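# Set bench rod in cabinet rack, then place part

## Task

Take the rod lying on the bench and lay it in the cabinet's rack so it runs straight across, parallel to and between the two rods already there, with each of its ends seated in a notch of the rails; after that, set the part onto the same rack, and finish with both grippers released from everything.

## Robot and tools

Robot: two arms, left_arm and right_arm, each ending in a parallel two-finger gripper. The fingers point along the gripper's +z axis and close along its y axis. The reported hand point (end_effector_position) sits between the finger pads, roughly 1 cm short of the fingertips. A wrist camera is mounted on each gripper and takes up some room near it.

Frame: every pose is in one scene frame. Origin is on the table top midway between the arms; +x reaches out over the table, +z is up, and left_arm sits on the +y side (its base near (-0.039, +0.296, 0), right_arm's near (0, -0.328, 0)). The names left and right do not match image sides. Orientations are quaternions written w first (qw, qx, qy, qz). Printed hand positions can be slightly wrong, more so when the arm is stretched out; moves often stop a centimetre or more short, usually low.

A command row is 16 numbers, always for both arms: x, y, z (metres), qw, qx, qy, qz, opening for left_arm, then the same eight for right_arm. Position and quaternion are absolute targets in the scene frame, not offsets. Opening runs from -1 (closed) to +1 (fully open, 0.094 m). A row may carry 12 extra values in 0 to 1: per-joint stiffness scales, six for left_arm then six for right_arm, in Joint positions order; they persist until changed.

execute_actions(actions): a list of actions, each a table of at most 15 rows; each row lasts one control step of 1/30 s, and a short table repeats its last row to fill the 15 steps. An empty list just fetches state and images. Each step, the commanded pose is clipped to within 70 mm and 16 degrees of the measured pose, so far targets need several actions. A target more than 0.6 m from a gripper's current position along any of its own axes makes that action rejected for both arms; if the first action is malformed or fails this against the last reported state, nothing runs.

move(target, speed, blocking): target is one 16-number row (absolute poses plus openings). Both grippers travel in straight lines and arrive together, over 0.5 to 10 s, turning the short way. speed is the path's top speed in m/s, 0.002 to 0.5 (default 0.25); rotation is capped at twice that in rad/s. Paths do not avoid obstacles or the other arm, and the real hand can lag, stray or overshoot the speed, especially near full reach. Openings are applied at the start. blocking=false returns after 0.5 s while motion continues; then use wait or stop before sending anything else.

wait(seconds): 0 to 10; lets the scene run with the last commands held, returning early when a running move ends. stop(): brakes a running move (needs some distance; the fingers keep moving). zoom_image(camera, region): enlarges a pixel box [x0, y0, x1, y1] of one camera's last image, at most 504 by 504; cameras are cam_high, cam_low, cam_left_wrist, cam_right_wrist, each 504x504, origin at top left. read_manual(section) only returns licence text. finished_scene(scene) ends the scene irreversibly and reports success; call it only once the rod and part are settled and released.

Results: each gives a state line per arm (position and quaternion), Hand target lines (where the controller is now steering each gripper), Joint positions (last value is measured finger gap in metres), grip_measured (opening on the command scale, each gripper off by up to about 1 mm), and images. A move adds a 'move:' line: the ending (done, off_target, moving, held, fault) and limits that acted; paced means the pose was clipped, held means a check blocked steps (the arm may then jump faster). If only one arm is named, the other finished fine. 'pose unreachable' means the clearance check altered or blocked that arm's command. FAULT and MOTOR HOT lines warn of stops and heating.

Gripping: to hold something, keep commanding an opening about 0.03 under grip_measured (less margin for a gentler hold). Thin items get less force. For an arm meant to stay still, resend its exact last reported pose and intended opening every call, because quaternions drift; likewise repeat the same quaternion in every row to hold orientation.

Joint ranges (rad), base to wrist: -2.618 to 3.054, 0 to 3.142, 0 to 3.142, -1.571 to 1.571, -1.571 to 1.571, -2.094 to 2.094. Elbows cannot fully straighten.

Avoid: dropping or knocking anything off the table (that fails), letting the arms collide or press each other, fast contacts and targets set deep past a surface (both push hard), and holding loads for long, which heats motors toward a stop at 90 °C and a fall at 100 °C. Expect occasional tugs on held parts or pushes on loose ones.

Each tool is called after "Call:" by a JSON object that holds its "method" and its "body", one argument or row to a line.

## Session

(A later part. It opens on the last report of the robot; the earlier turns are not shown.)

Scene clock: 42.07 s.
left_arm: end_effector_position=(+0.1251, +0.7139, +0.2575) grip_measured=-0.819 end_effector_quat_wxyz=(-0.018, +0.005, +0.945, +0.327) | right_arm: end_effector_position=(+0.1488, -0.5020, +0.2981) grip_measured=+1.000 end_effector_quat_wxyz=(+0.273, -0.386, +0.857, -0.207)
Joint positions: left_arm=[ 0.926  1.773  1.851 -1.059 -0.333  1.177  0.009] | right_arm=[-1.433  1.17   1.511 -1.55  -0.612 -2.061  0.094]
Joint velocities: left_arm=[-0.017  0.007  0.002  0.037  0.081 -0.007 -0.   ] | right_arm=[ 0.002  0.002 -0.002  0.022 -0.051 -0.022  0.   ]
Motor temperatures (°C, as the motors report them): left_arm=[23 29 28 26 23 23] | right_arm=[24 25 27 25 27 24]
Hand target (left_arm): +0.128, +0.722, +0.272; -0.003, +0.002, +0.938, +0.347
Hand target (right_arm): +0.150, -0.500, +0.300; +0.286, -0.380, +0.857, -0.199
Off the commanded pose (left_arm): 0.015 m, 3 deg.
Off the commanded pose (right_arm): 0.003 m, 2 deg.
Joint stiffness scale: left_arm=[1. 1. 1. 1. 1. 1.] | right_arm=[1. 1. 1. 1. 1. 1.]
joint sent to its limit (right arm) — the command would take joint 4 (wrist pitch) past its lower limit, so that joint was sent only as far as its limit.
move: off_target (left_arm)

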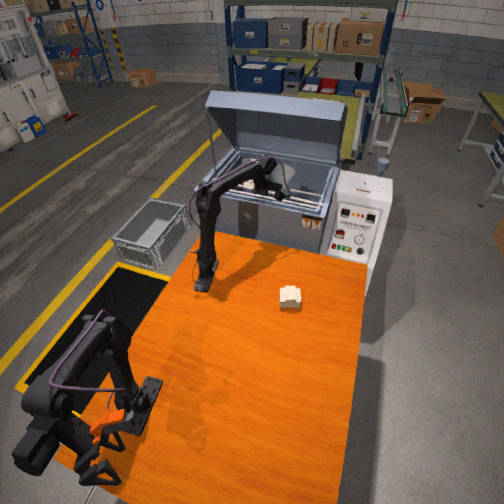

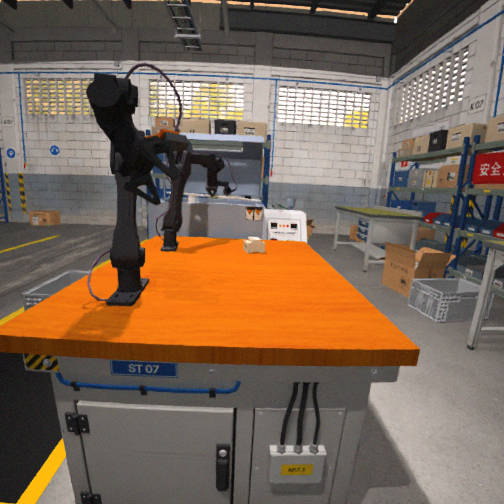

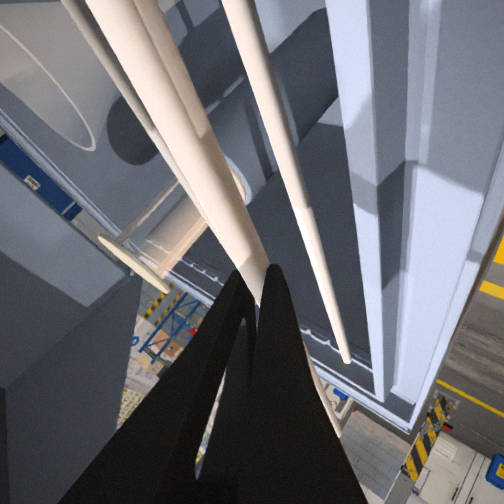

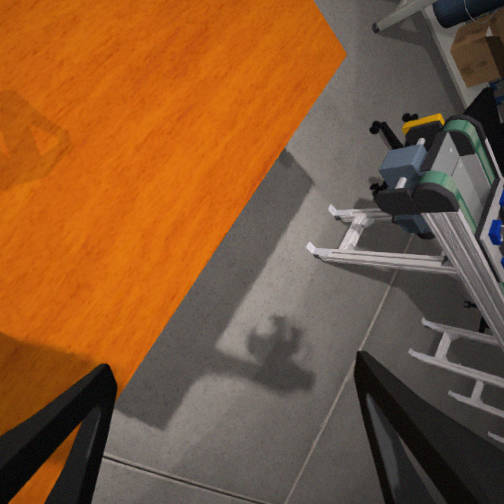

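Call:
{"method": "move", "body": {
  "target": [0.112,0.77,0.26,0.032,-0.01,0.94,0.342,-0.9,0.15,-0.5,0.3,0.287,-0.381,0.857,-0.196,1],
  "speed": 0.06
}}

Call:
{"method": "zoom_image", "body": {
  "camera": "cam_high",
  "region": [185, 140, 355, 240]
}}

Call:
{"method": "zoom_image", "body": {
  "camera": "cam_low",
  "region": [140, 150, 290, 250]
}}

Scene clock: 47.37 s.
left_arm: end_effector_position=(+0.1089, +0.7613, +0.2454) grip_measured=-0.819 end_effector_quat_wxyz=(+0.016, -0.007, +0.947, +0.321) | right_arm: end_effector_position=(+0.1488, -0.5020, +0.2981) grip_measured=+1.000 end_effector_quat_wxyz=(+0.272, -0.386, +0.857, -0.207)
Joint positions: left_arm=[ 1.048  1.889  1.948 -1.003 -0.206  1.237  0.009] | right_arm=[-1.433  1.17   1.511 -1.55  -0.612 -2.061  0.094]
Joint velocities: left_arm=[ 0.002  0.002  0.012 -0.007 -0.037  0.022 -0.   ] | right_arm=[-0.012  0.002 -0.002 -0.037 -0.007 -0.037  0.   ]
Motor temperatures (°C, as the motors report them): left_arm=[23 29 28 26 23 23] | right_arm=[24 25 27 25 27 24]
Hand target (left_arm): +0.111, +0.769, +0.260; +0.031, -0.009, +0.939, +0.342
Hand target (right_arm): +0.150, -0.500, +0.300; +0.286, -0.380, +0.857, -0.199
Off the commanded pose (left_arm): 0.017 m, 3 deg.
Off the commanded pose (right_arm): 0.003 m, 2 deg.
Joint stiffness scale: left_arm=[1. 1. 1. 1. 1. 1.] | right_arm=[1. 1. 1. 1. 1. 1.]
joint sent to its limit (right arm) — the command would take joint 4 (wrist pitch) past its lower limit, so that joint was sent only as far as its limit.
move: off_target (left_arm)

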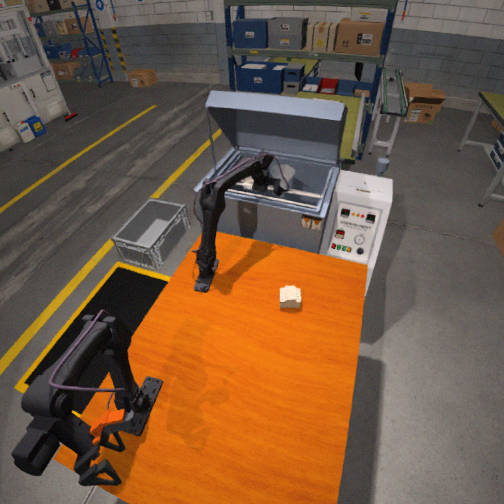

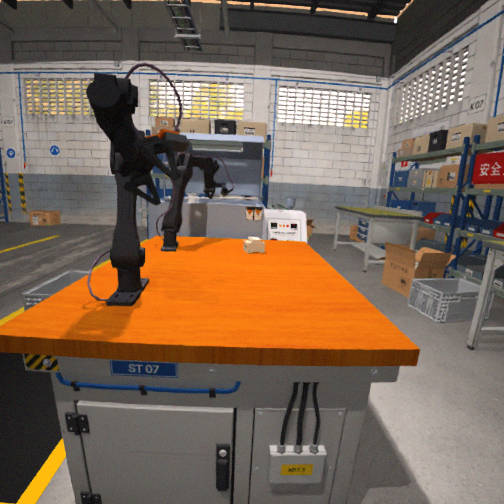

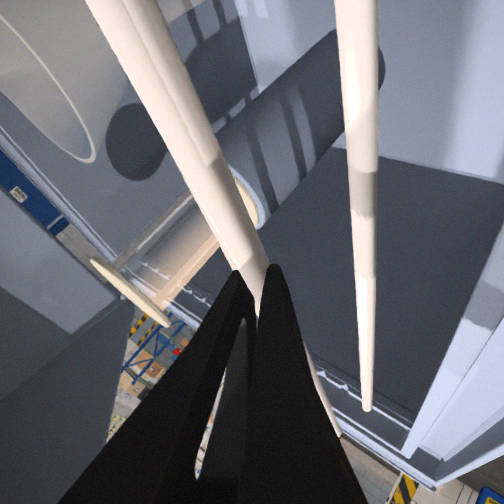

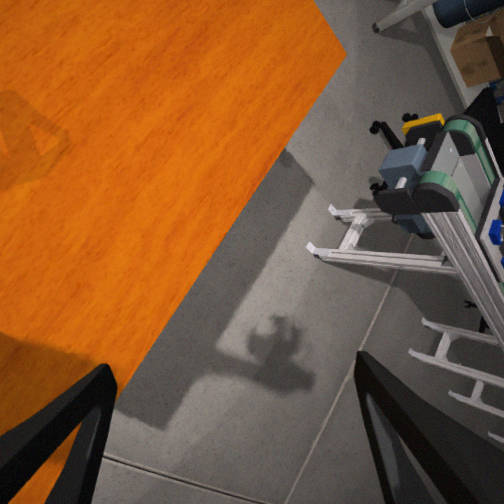

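Region (185, 140, 355, 240) of cam_high's 504x504 image, scaled by 2.965, with more detail than that image has; it fills the top 296 rows of this view, and the rest is white.

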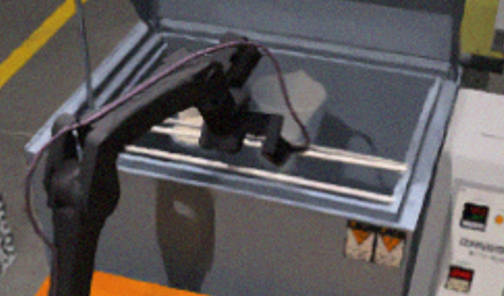

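Region (140, 150, 290, 250) of cam_low's 504x504 image, scaled by 3.360, with more detail than that image has.

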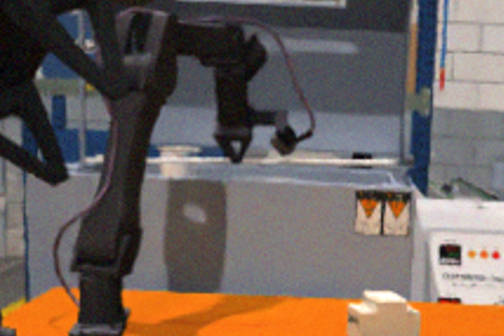

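Call:
{"method": "move", "body": {
  "target": [0.112,0.815,0.24,0.028,-0.009,0.94,0.342,-0.9,0.15,-0.5,0.3,0.287,-0.381,0.857,-0.196,1],
  "speed": 0.05
}}

Call:
{"method": "zoom_image", "body": {
  "camera": "cam_high",
  "region": [185, 140, 355, 240]
}}

Call:
{"method": "zoom_image", "body": {
  "camera": "cam_left_wrist",
  "region": [280, 340, 460, 504]
}}

Scene clock: 51.97 s.
left_arm: end_effector_position=(+0.1114, +0.8058, +0.2250) grip_measured=-0.819 end_effector_quat_wxyz=(+0.015, -0.006, +0.947, +0.321) | right_arm: end_effector_position=(+0.1488, -0.5020, +0.2981) grip_measured=+1.000 end_effector_quat_wxyz=(+0.273, -0.386, +0.857, -0.207)
Joint positions: left_arm=[ 1.081  2.06   2.107 -0.987 -0.187  1.269  0.009] | right_arm=[-1.433  1.17   1.511 -1.55  -0.612 -2.061  0.094]
Joint velocities: left_arm=[-0.002  0.017  0.027 -0.022 -0.037 -0.007  0.001] | right_arm=[ 0.002 -0.012  0.002 -0.066  0.022 -0.022  0.   ]
Motor temperatures (°C, as the motors report them): left_arm=[23 29 29 27 23 23] | right_arm=[24 25 27 25 27 24]
Hand target (left_arm): +0.112, +0.814, +0.240; +0.028, -0.008, +0.939, +0.342
Hand target (right_arm): +0.150, -0.500, +0.300; +0.286, -0.380, +0.857, -0.199
Off the commanded pose (left_arm): 0.018 m, 3 deg.
Off the commanded pose (right_arm): 0.003 m, 2 deg.
Joint stiffness scale: left_arm=[1. 1. 1. 1. 1. 1.] | right_arm=[1. 1. 1. 1. 1. 1.]
joint sent to its limit (right arm) — the command would take joint 4 (wrist pitch) past its lower limit, so that joint was sent only as far as its limit.
move: off_target (left_arm)

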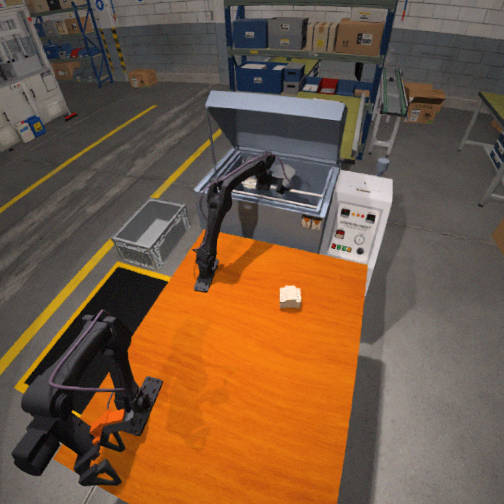

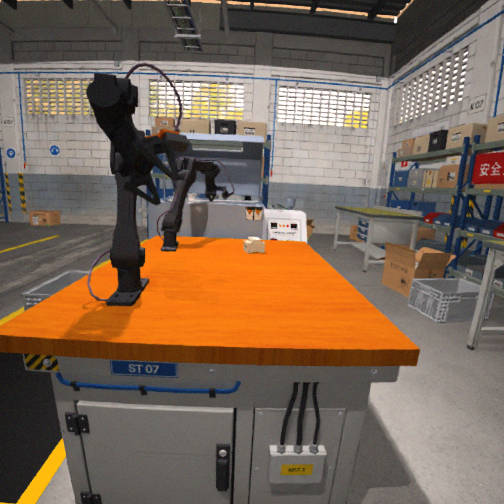

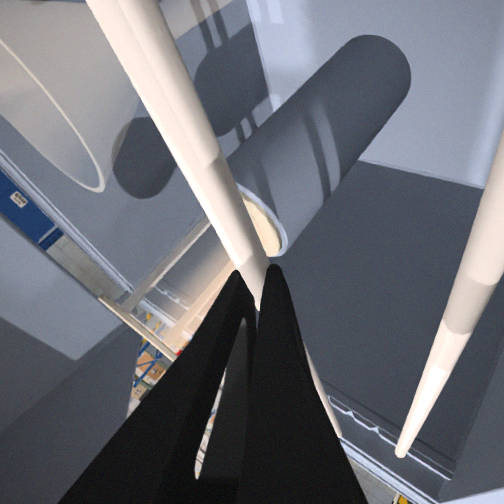

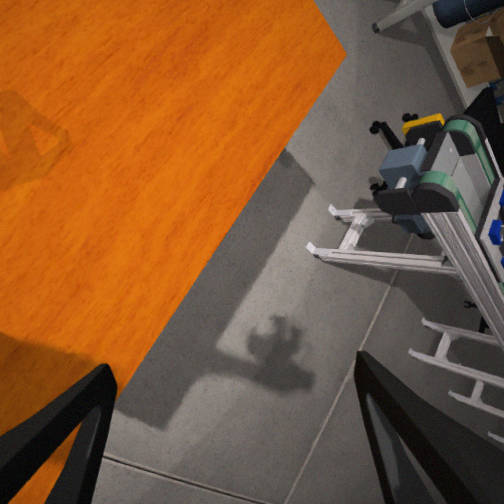

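Region (185, 140, 355, 240) of cam_high's 504x504 image, scaled by 2.965, with more detail than that image has; it fills the top 296 rows of this view, and the rest is white.

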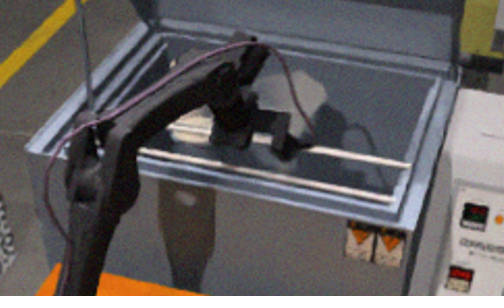

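Region (280, 340, 460, 504) of cam_left_wrist's 504x504 image, scaled by 2.800, with more detail than that image has; it fills the top 459 rows of this view, and the rest is white.

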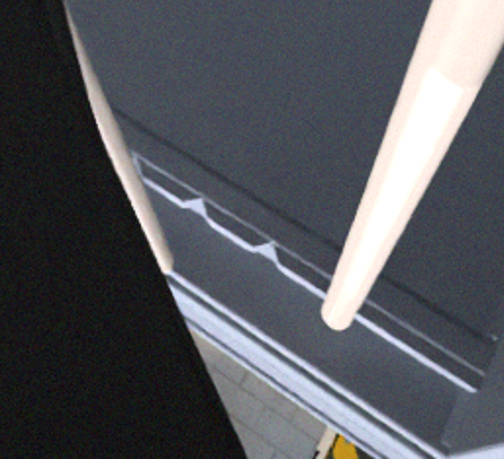

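Call:
{"method": "move", "body": {
  "target": [0.104,0.815,0.229,0.028,-0.009,0.94,0.342,-0.9,0.15,-0.5,0.3,0.287,-0.381,0.857,-0.196,1],
  "speed": 0.02
}}

Call:
{"method": "zoom_image", "body": {
  "camera": "cam_high",
  "region": [270, 170, 340, 220]
}}

Call:
{"method": "zoom_image", "body": {
  "camera": "cam_left_wrist",
  "region": [280, 340, 460, 504]
}}

Scene clock: 59.43 s.
left_arm: end_effector_position=(+0.1061, +0.8133, +0.2189) grip_measured=-0.819 end_effector_quat_wxyz=(+0.017, -0.007, +0.945, +0.328) | right_arm: end_effector_position=(+0.1488, -0.5019, +0.2981) grip_measured=+1.000 end_effector_quat_wxyz=(+0.272, -0.386, +0.857, -0.207)
Joint positions: left_arm=[ 1.099  2.06   2.073 -0.936 -0.177  1.282  0.009] | right_arm=[-1.433  1.17   1.511 -1.551 -0.612 -2.062  0.094]
Joint velocities: left_arm=[ 0.007 -0.007  0.002  0.022  0.051  0.007 -0.   ] | right_arm=[-0.012 -0.017 -0.002  0.037 -0.081  0.007  0.   ]
Motor temperatures (°C, as the motors report them): left_arm=[23 30 29 28 23 23] | right_arm=[24 25 27 25 27 24]
Hand target (left_arm): +0.104, +0.815, +0.229; +0.028, -0.009, +0.939, +0.341
Hand target (right_arm): +0.150, -0.500, +0.300; +0.286, -0.380, +0.857, -0.199
Off the commanded pose (left_arm): 0.010 m, 2 deg.
Off the commanded pose (right_arm): 0.003 m, 2 deg.
Joint stiffness scale: left_arm=[1. 1. 1. 1. 1. 1.] | right_arm=[1. 1. 1. 1. 1. 1.]
joint sent to its limit (right arm) — the command would take joint 4 (wrist pitch) past its lower limit, so that joint was sent only as far as its limit.
move: done

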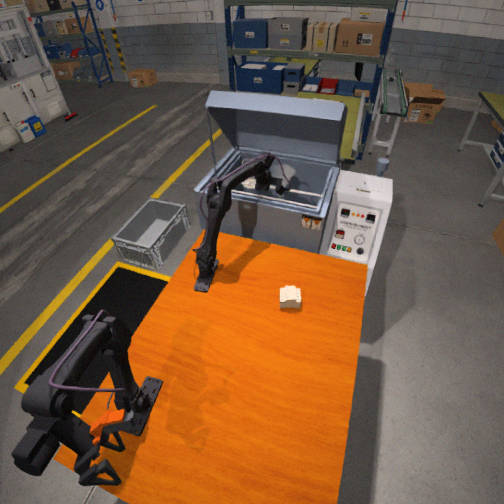

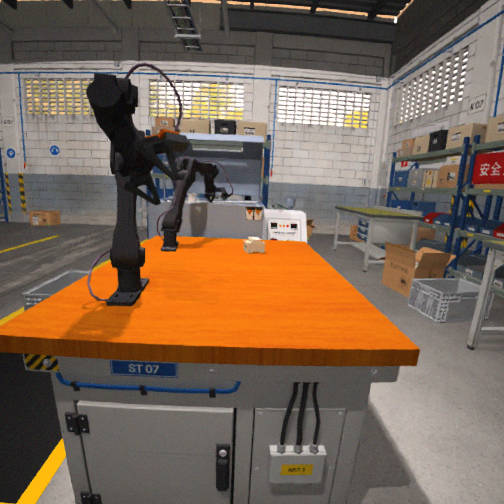

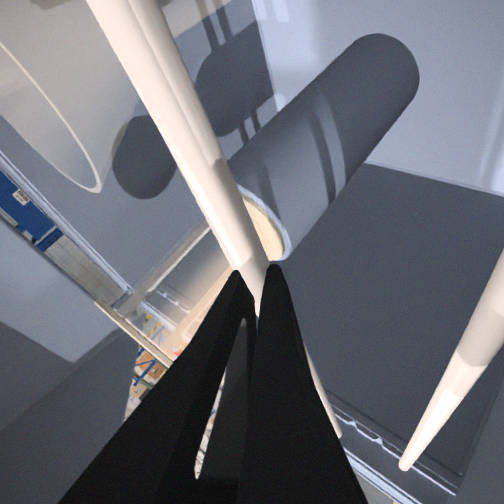

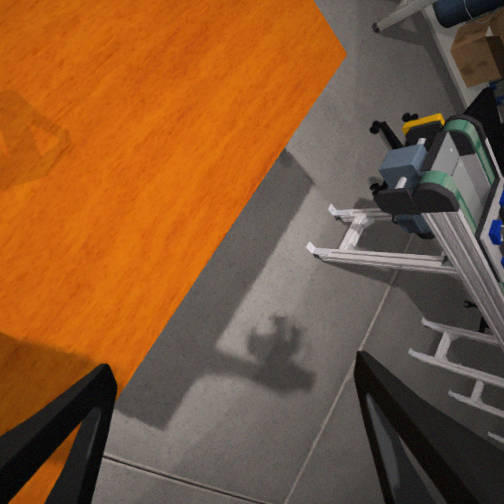

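Region (270, 170, 340, 220) of cam_high's 504x504 image, scaled by 7.200, with more detail than that image has; it fills the top 360 rows of this view, and the rest is white.

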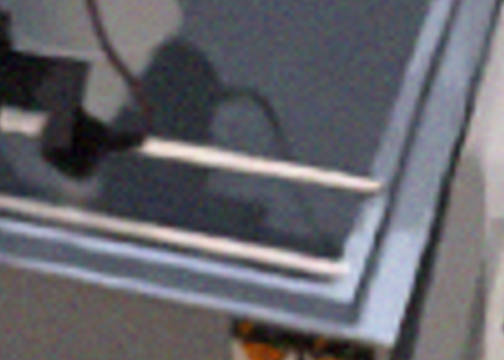

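Region (280, 340, 460, 504) of cam_left_wrist's 504x504 image, scaled by 2.800, with more detail than that image has; it fills the top 459 rows of this view, and the rest is white.

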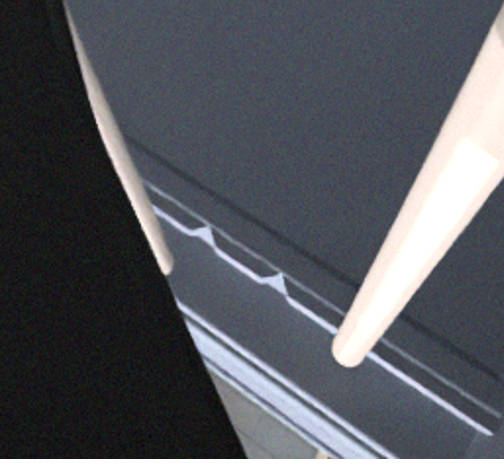

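Call:
{"method": "move", "body": {
  "target": [0.102,0.802,0.224,0.018,-0.006,0.94,0.342,-0.9,0.15,-0.5,0.3,0.287,-0.381,0.857,-0.196,1],
  "speed": 0.02
}}

Call:
{"method": "zoom_image", "body": {
  "camera": "cam_high",
  "region": [270, 170, 340, 220]
}}

Call:
{"method": "zoom_image", "body": {
  "camera": "cam_left_wrist",
  "region": [280, 340, 460, 504]
}}

Scene clock: 63.87 s.
left_arm: end_effector_position=(+0.1019, +0.8022, +0.2121) grip_measured=-0.819 end_effector_quat_wxyz=(+0.015, -0.006, +0.946, +0.324) | right_arm: end_effector_position=(+0.1488, -0.5019, +0.2981) grip_measured=+1.000 end_effector_quat_wxyz=(+0.272, -0.386, +0.857, -0.207)
Joint positions: left_arm=[ 1.099  2.004  1.968 -0.894 -0.179  1.284  0.009] | right_arm=[-1.433  1.17   1.511 -1.551 -0.612 -2.062  0.094]
Joint velocities: left_arm=[ 0.007 -0.002  0.002 -0.022  0.095 -0.037  0.   ] | right_arm=[-0.002  0.002  0.002  0.022  0.022  0.007  0.   ]
Motor temperatures (°C, as the motors report them): left_arm=[23 31 29 28 23 23] | right_arm=[24 25 28 25 27 24]
Hand target (left_arm): +0.102, +0.802, +0.224; +0.018, -0.006, +0.940, +0.342
Hand target (right_arm): +0.150, -0.500, +0.300; +0.286, -0.380, +0.857, -0.199
Off the commanded pose (left_arm): 0.012 m, 2 deg.
Off the commanded pose (right_arm): 0.003 m, 2 deg.
Joint stiffness scale: left_arm=[1. 1. 1. 1. 1. 1.] | right_arm=[1. 1. 1. 1. 1. 1.]
joint sent to its limit (right arm) — the command would take joint 4 (wrist pitch) past its lower limit, so that joint was sent only as far as its limit.
move: off_target (left_arm)

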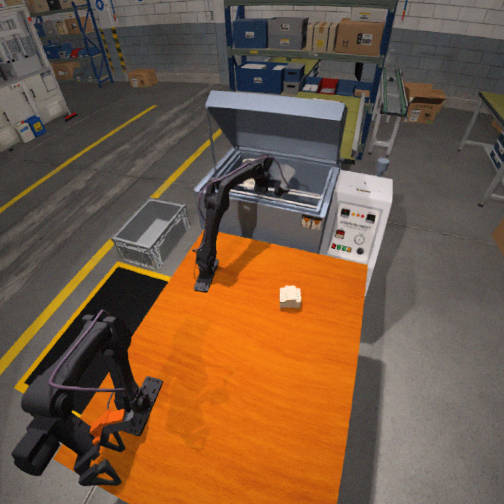

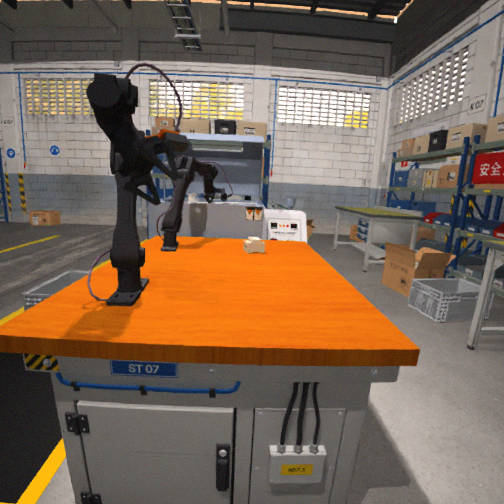

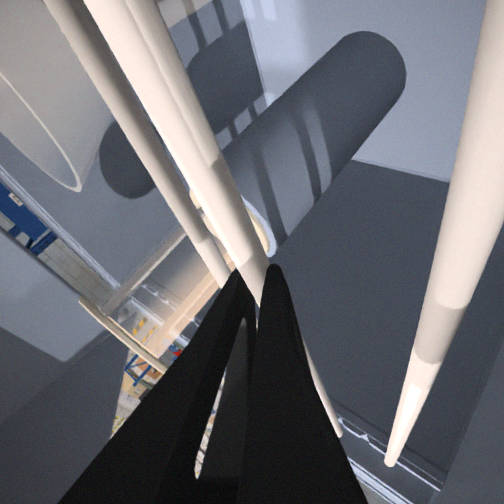

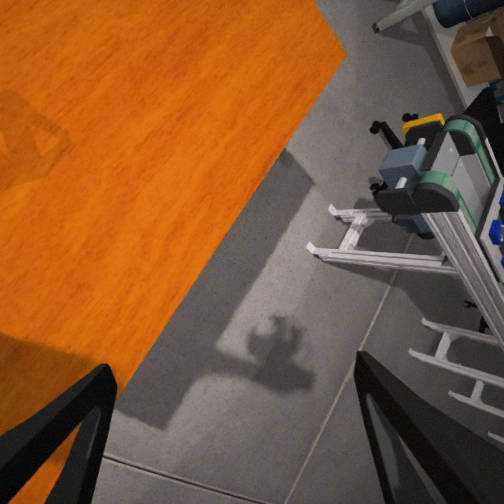

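Region (270, 170, 340, 220) of cam_high's 504x504 image, scaled by 7.200, with more detail than that image has; it fills the top 360 rows of this view, and the rest is white.

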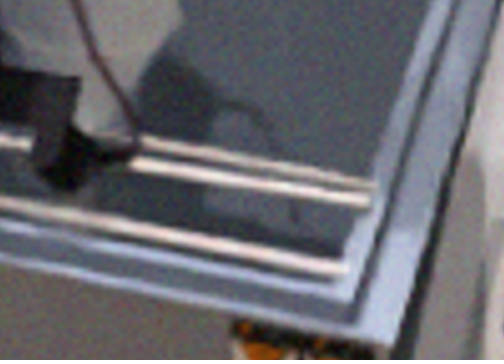

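Region (280, 340, 460, 504) of cam_left_wrist's 504x504 image, scaled by 2.800, with more detail than that image has; it fills the top 459 rows of this view, and the rest is white.

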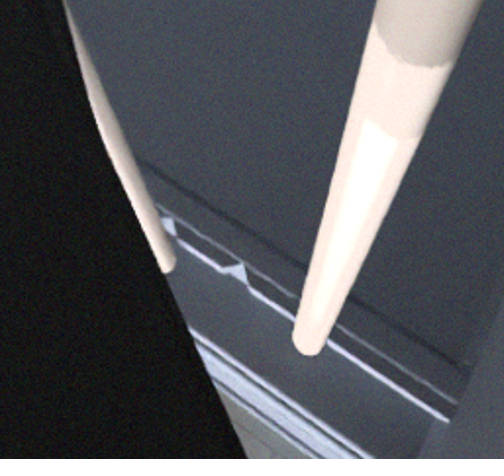

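Call:
{"method": "move", "body": {
  "target": [0.102,0.802,0.217,-0.002,0,0.94,0.342,-0.9,0.15,-0.5,0.3,0.287,-0.381,0.857,-0.196,1],
  "speed": 0.015
}}

Call:
{"method": "zoom_image", "body": {
  "camera": "cam_high",
  "region": [270, 170, 340, 220]
}}

Call:
{"method": "zoom_image", "body": {
  "camera": "cam_left_wrist",
  "region": [280, 340, 460, 504]
}}

Scene clock: 69.30 s.
left_arm: end_effector_position=(+0.0985, +0.8025, +0.2072) grip_measured=-0.819 end_effector_quat_wxyz=(-0.004, -0.003, +0.945, +0.326) | right_arm: end_effector_position=(+0.1488, -0.5019, +0.2981) grip_measured=+1.000 end_effector_quat_wxyz=(+0.272, -0.386, +0.857, -0.207)
Joint positions: left_arm=[ 1.093  2.004  1.948 -0.88  -0.216  1.294  0.009] | right_arm=[-1.433  1.17   1.511 -1.551 -0.612 -2.062  0.094]
Joint velocities: left_arm=[-0.017  0.012  0.002 -0.007  0.022 -0.051  0.001] | right_arm=[-0.007 -0.002  0.002  0.022 -0.081 -0.007  0.   ]
Motor temperatures (°C, as the motors report them): left_arm=[23 32 28 28 23 23] | right_arm=[24 25 28 25 27 24]
Hand target (left_arm): +0.102, +0.802, +0.217; -0.002, -0.000, +0.940, +0.342
Hand target (right_arm): +0.150, -0.500, +0.300; +0.286, -0.380, +0.857, -0.199
Off the commanded pose (left_arm): 0.010 m, 2 deg.
Off the commanded pose (right_arm): 0.003 m, 2 deg.
Joint stiffness scale: left_arm=[1. 1. 1. 1. 1. 1.] | right_arm=[1. 1. 1. 1. 1. 1.]
joint sent to its limit (right arm) — the command would take joint 4 (wrist pitch) past its lower limit, so that joint was sent only as far as its limit.
move: done

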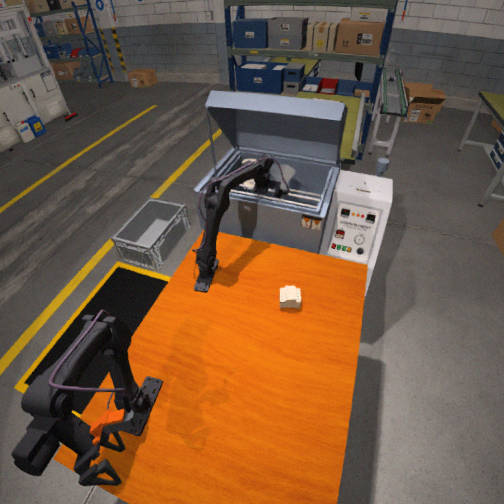

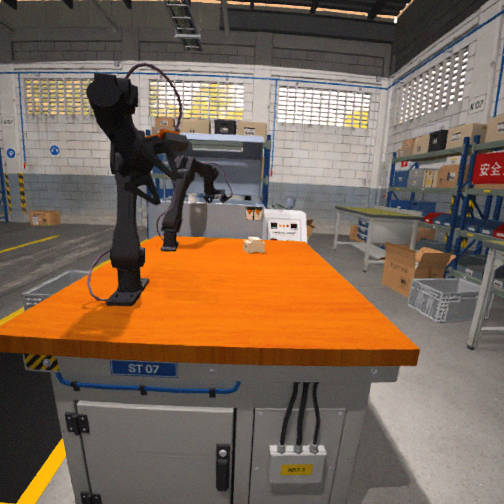

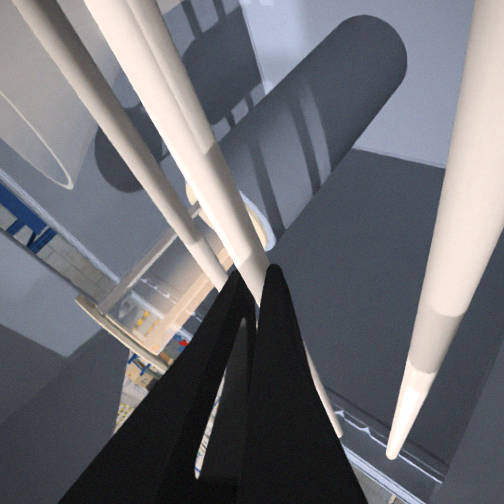

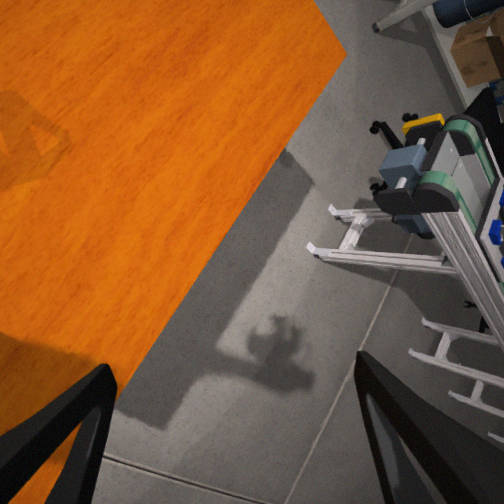

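Region (270, 170, 340, 220) of cam_high's 504x504 image, scaled by 7.200, with more detail than that image has; it fills the top 360 rows of this view, and the rest is white.

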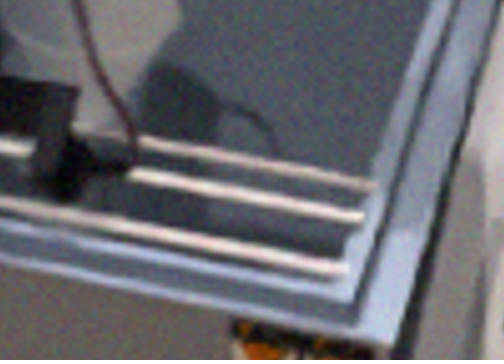

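Region (280, 340, 460, 504) of cam_left_wrist's 504x504 image, scaled by 2.800, with more detail than that image has; it fills the top 459 rows of this view, and the rest is white.

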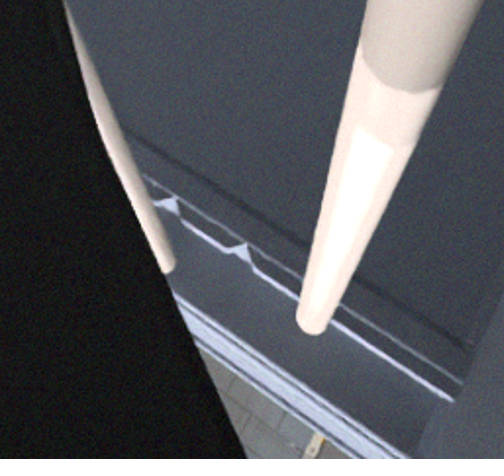

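Call:
{"method": "move", "body": {
  "target": [0.102,0.802,0.209,0.002,0.007,0.94,0.342,-0.9,0.15,-0.5,0.3,0.287,-0.381,0.857,-0.196,1],
  "speed": 0.01
}}

Call:
{"method": "zoom_image", "body": {
  "camera": "cam_high",
  "region": [270, 170, 340, 220]
}}

Call:
{"method": "zoom_image", "body": {
  "camera": "cam_left_wrist",
  "region": [280, 340, 460, 504]
}}

Scene clock: 74.43 s.
left_arm: end_effector_position=(+0.0995, +0.8052, +0.1969) grip_measured=-0.819 end_effector_quat_wxyz=(-0.004, +0.001, +0.944, +0.329) | right_arm: end_effector_position=(+0.1488, -0.5019, +0.2981) grip_measured=+1.000 end_effector_quat_wxyz=(+0.272, -0.386, +0.857, -0.207)
Joint positions: left_arm=[ 1.093  2.004  1.903 -0.83  -0.216  1.304  0.009] | right_arm=[-1.433  1.17   1.511 -1.551 -0.612 -2.062  0.094]
Joint velocities: left_arm=[ 0.007  0.002 -0.007 -0.095 -0.081 -0.037  0.001] | right_arm=[ 0.012 -0.002  0.002 -0.022 -0.051  0.037  0.   ]
Motor temperatures (°C, as the motors report them): left_arm=[23 33 28 28 23 23] | right_arm=[24 25 28 25 27 24]
Hand target (left_arm): +0.102, +0.802, +0.209; +0.002, +0.007, +0.940, +0.342
Hand target (right_arm): +0.150, -0.500, +0.300; +0.286, -0.380, +0.857, -0.199
Off the commanded pose (left_arm): 0.013 m, 2 deg.
Off the commanded pose (right_arm): 0.003 m, 2 deg.
Joint stiffness scale: left_arm=[1. 1. 1. 1. 1. 1.] | right_arm=[1. 1. 1. 1. 1. 1.]
joint sent to its limit (right arm) — the command would take joint 4 (wrist pitch) past its lower limit, so that joint was sent only as far as its limit.
move: off_target (left_arm)

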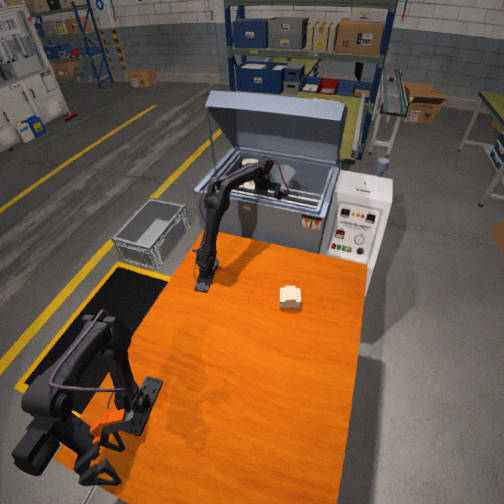

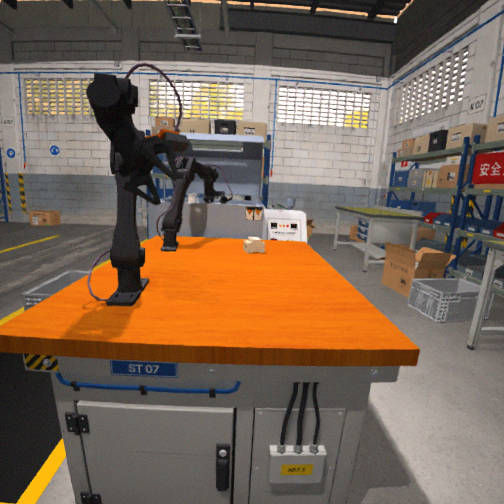

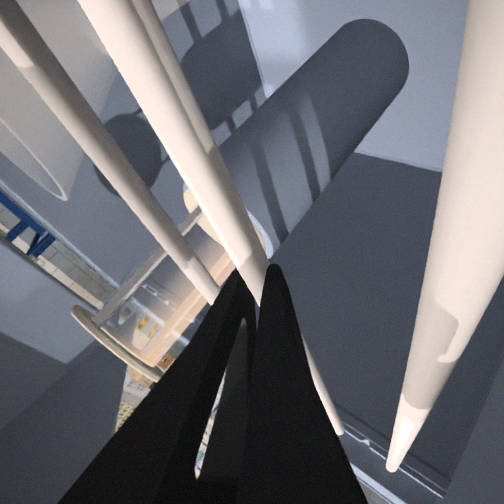

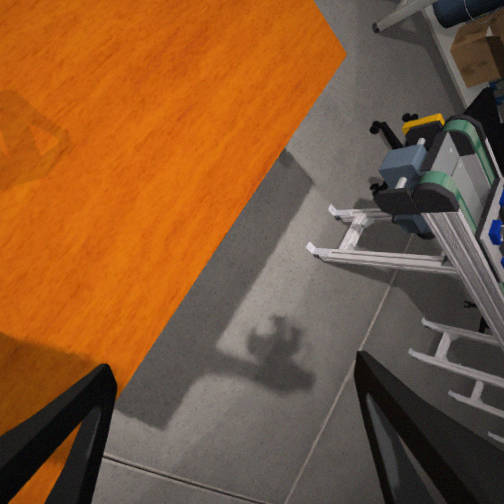

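Region (270, 170, 340, 220) of cam_high's 504x504 image, scaled by 7.200, with more detail than that image has; it fills the top 360 rows of this view, and the rest is white.

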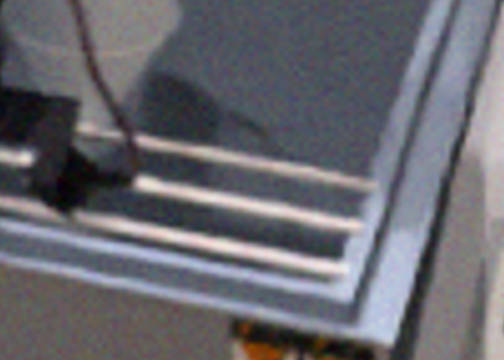

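Region (280, 340, 460, 504) of cam_left_wrist's 504x504 image, scaled by 2.800, with more detail than that image has; it fills the top 459 rows of this view, and the rest is white.

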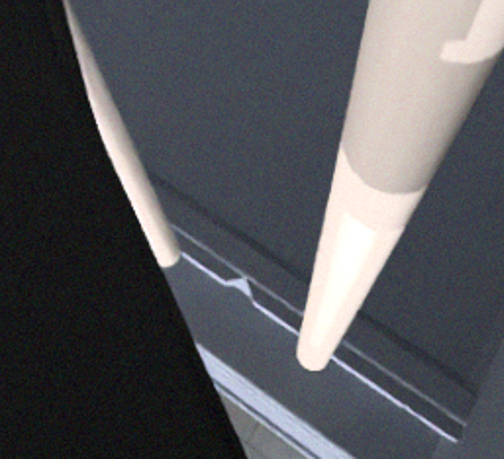

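Call:
{"method": "move", "body": {
  "target": [0.102,0.802,0.209,0.002,0.007,0.94,0.342,-0.5,0.15,-0.5,0.3,0.287,-0.381,0.857,-0.196,1]
}}

Call:
{"method": "move", "body": {
  "target": [0.102,0.72,0.31,0,0,0.94,0.342,-0.5,0.15,-0.5,0.3,0.287,-0.381,0.857,-0.196,1],
  "speed": 0.15
}}

Call:
{"method": "move", "body": {
  "target": [0.3,0.3,0.2,0.342,0,0.94,0,1,0.15,-0.5,0.3,0.287,-0.381,0.857,-0.196,1]
}}

Call:
{"method": "zoom_image", "body": {
  "camera": "cam_high",
  "region": [190, 150, 360, 320]
}}

Scene clock: 79.07 s.
left_arm: end_effector_position=(+0.0995, +0.8053, +0.2037) grip_measured=-0.502 end_effector_quat_wxyz=(-0.003, +0.003, +0.942, +0.336) | right_arm: end_effector_position=(+0.1488, -0.5019, +0.2981) grip_measured=+1.000 end_effector_quat_wxyz=(+0.273, -0.386, +0.857, -0.207)
Joint positions: left_arm=[ 1.093  1.993  1.903 -0.825 -0.216  1.311  0.023] | right_arm=[-1.433  1.17   1.511 -1.551 -0.612 -2.062  0.094]
Joint velocities: left_arm=[-0.017  0.012 -0.007  0.007  0.007 -0.11   0.   ] | right_arm=[ 0.002 -0.007 -0.007  0.037 -0.007  0.022  0.   ]
Motor temperatures (°C, as the motors report them): left_arm=[23 33 28 28 23 23] | right_arm=[24 25 28 25 27 24]
Hand target (left_arm): +0.102, +0.802, +0.209; +0.002, +0.007, +0.940, +0.342
Hand target (right_arm): +0.150, -0.500, +0.300; +0.286, -0.380, +0.857, -0.199
Off the commanded pose (left_arm): 0.007 m, 1 deg.
Off the commanded pose (right_arm): 0.003 m, 2 deg.
Joint stiffness scale: left_arm=[1. 1. 1. 1. 1. 1.] | right_arm=[1. 1. 1. 1. 1. 1.]
joint sent to its limit (right arm) — the command would take joint 4 (wrist pitch) past its lower limit, so that joint was sent only as far as its limit.
move: done

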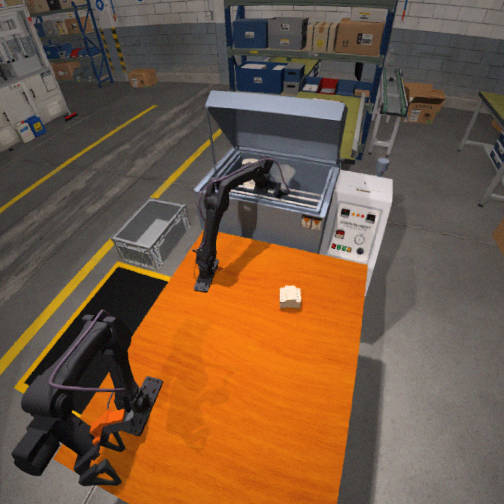

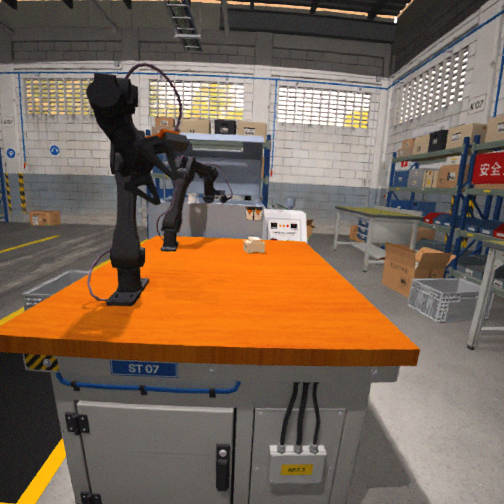

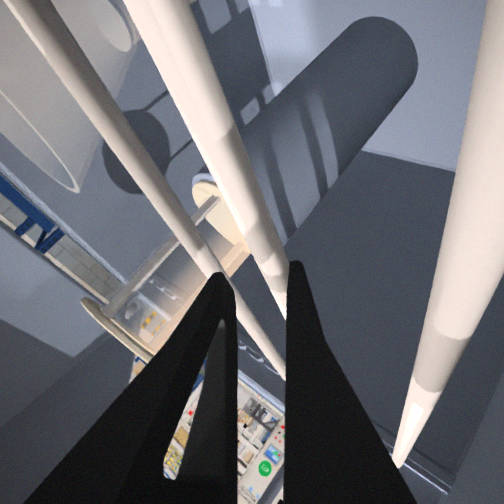

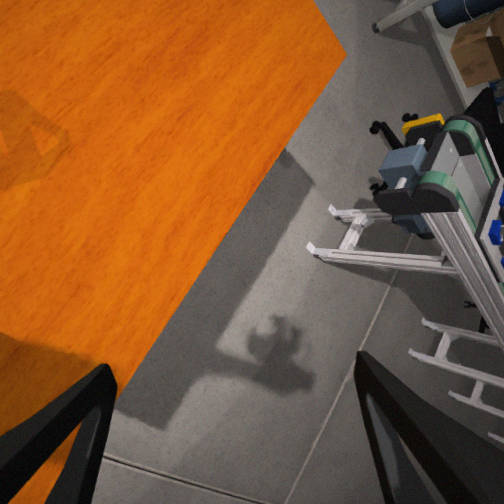

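Scene clock: 80.63 s.
left_arm: end_effector_position=(+0.1000, +0.7230, +0.2981) grip_measured=-0.502 end_effector_quat_wxyz=(-0.005, +0.005, +0.943, +0.332) | right_arm: end_effector_position=(+0.1489, -0.5019, +0.2982) grip_measured=+1.000 end_effector_quat_wxyz=(+0.273, -0.386, +0.857, -0.207)
Joint positions: left_arm=[ 1.011  1.803  2.051 -1.186 -0.265  1.248  0.023] | right_arm=[-1.433  1.17   1.511 -1.551 -0.613 -2.062  0.094]
Joint velocities: left_arm=[ 0.012 -0.007 -0.007 -0.022 -0.037 -0.037  0.   ] | right_arm=[ 0.012  0.017 -0.017  0.066 -0.037 -0.007  0.   ]
Motor temperatures (°C, as the motors report them): left_arm=[23 33 28 28 23 23] | right_arm=[24 25 28 25 27 24]
Hand target (left_arm): +0.102, +0.719, +0.310; +0.001, -0.000, +0.940, +0.342
Hand target (right_arm): +0.150, -0.500, +0.300; +0.286, -0.380, +0.857, -0.199
Off the commanded pose (left_arm): 0.012 m, 1 deg.
Off the commanded pose (right_arm): 0.003 m, 2 deg.
Joint stiffness scale: left_arm=[1. 1. 1. 1. 1. 1.] | right_arm=[1. 1. 1. 1. 1. 1.]
joint sent to its limit (right arm) — the command would take joint 4 (wrist pitch) past its lower limit, so that joint was sent only as far as its limit.
move: off_target (left_arm)

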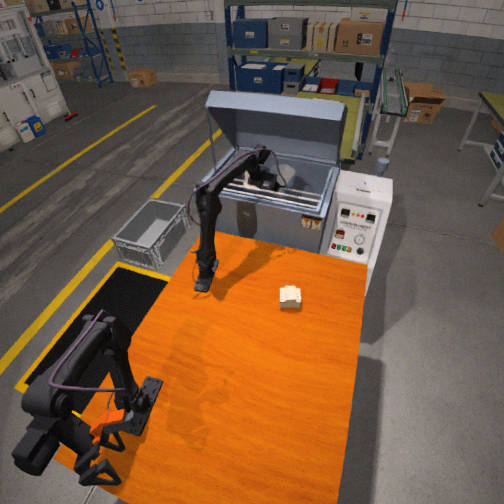

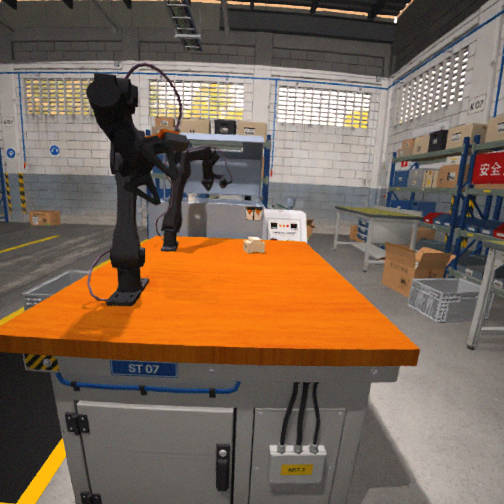

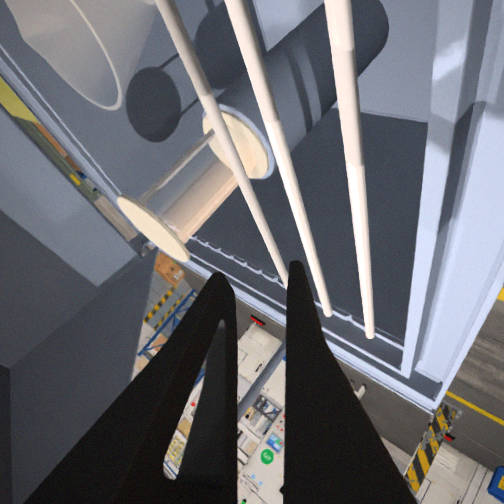

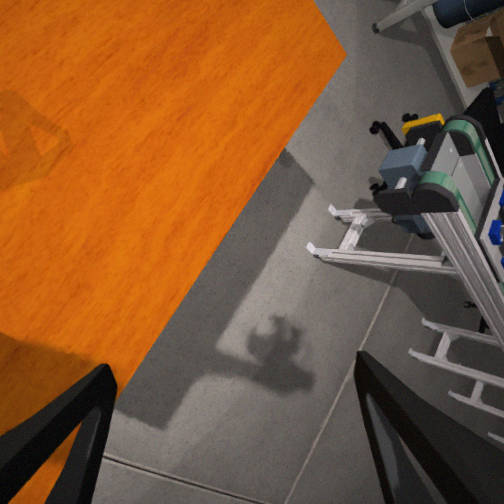

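Scene clock: 83.30 s.
left_arm: end_effector_position=(+0.3025, +0.2982, +0.1975) grip_measured=+1.000 end_effector_quat_wxyz=(+0.332, -0.002, +0.943, -0.011) | right_arm: end_effector_position=(+0.1488, -0.5019, +0.2981) grip_measured=+1.000 end_effector_quat_wxyz=(+0.273, -0.386, +0.857, -0.207)
Joint positions: left_arm=[-0.117  1.243  1.093 -0.745  0.033  0.004  0.094] | right_arm=[-1.433  1.17   1.511 -1.551 -0.612 -2.062  0.094]
Joint velocities: left_arm=[ 0.002 -0.007 -0.002  0.051 -0.095  0.051  0.   ] | right_arm=[ 0.002 -0.007  0.017  0.007 -0.007  0.007  0.   ]
Motor temperatures (°C, as the motors report them): left_arm=[23 33 28 28 23 23] | right_arm=[24 25 28 25 27 24]
Hand target (left_arm): +0.301, +0.296, +0.201; +0.344, -0.004, +0.939, -0.012
Hand target (right_arm): +0.150, -0.500, +0.300; +0.286, -0.380, +0.857, -0.199
Off the commanded pose (left_arm): 0.004 m, 2 deg.
Off the commanded pose (right_arm): 0.003 m, 2 deg.
Joint stiffness scale: left_arm=[1. 1. 1. 1. 1. 1.] | right_arm=[1. 1. 1. 1. 1. 1.]
joint sent to its limit (right arm) — the command would take joint 4 (wrist pitch) past its lower limit, so that joint was sent only as far as its limit.
move: done

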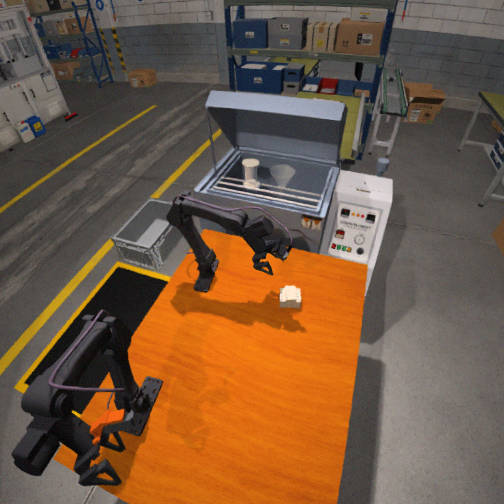

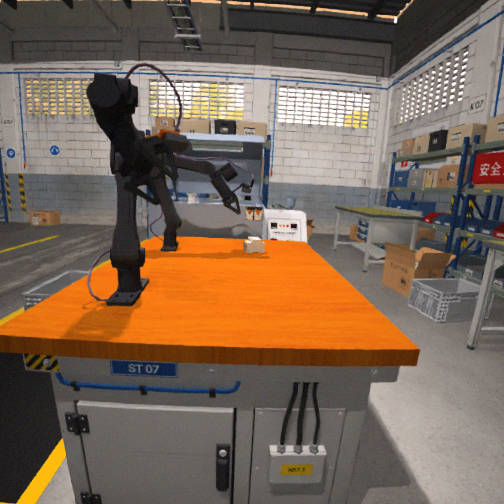

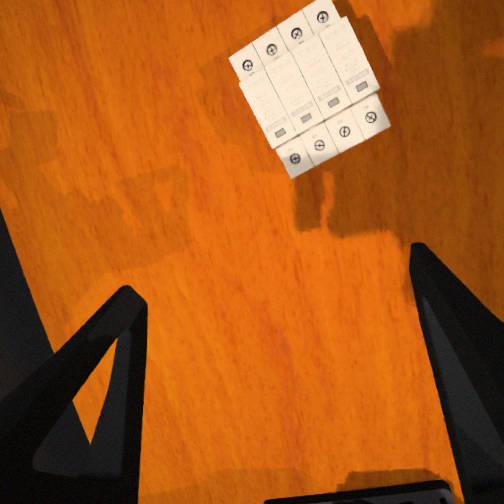

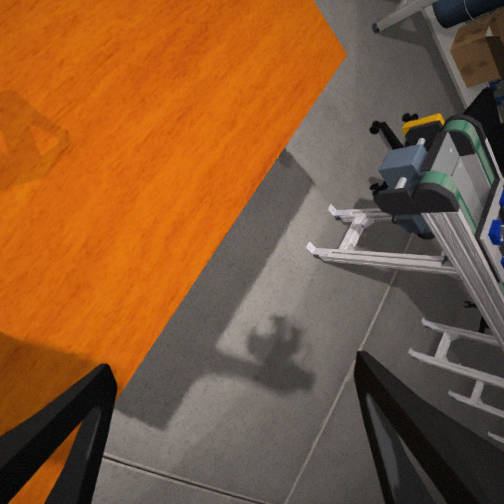

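Region (190, 150, 360, 320) of cam_high's 504x504 image, scaled by 2.965, with more detail than that image has.

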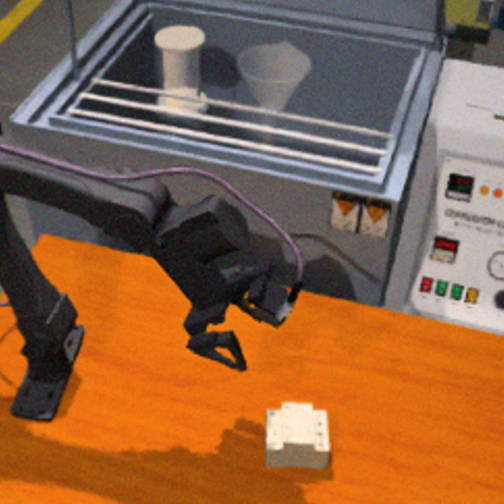

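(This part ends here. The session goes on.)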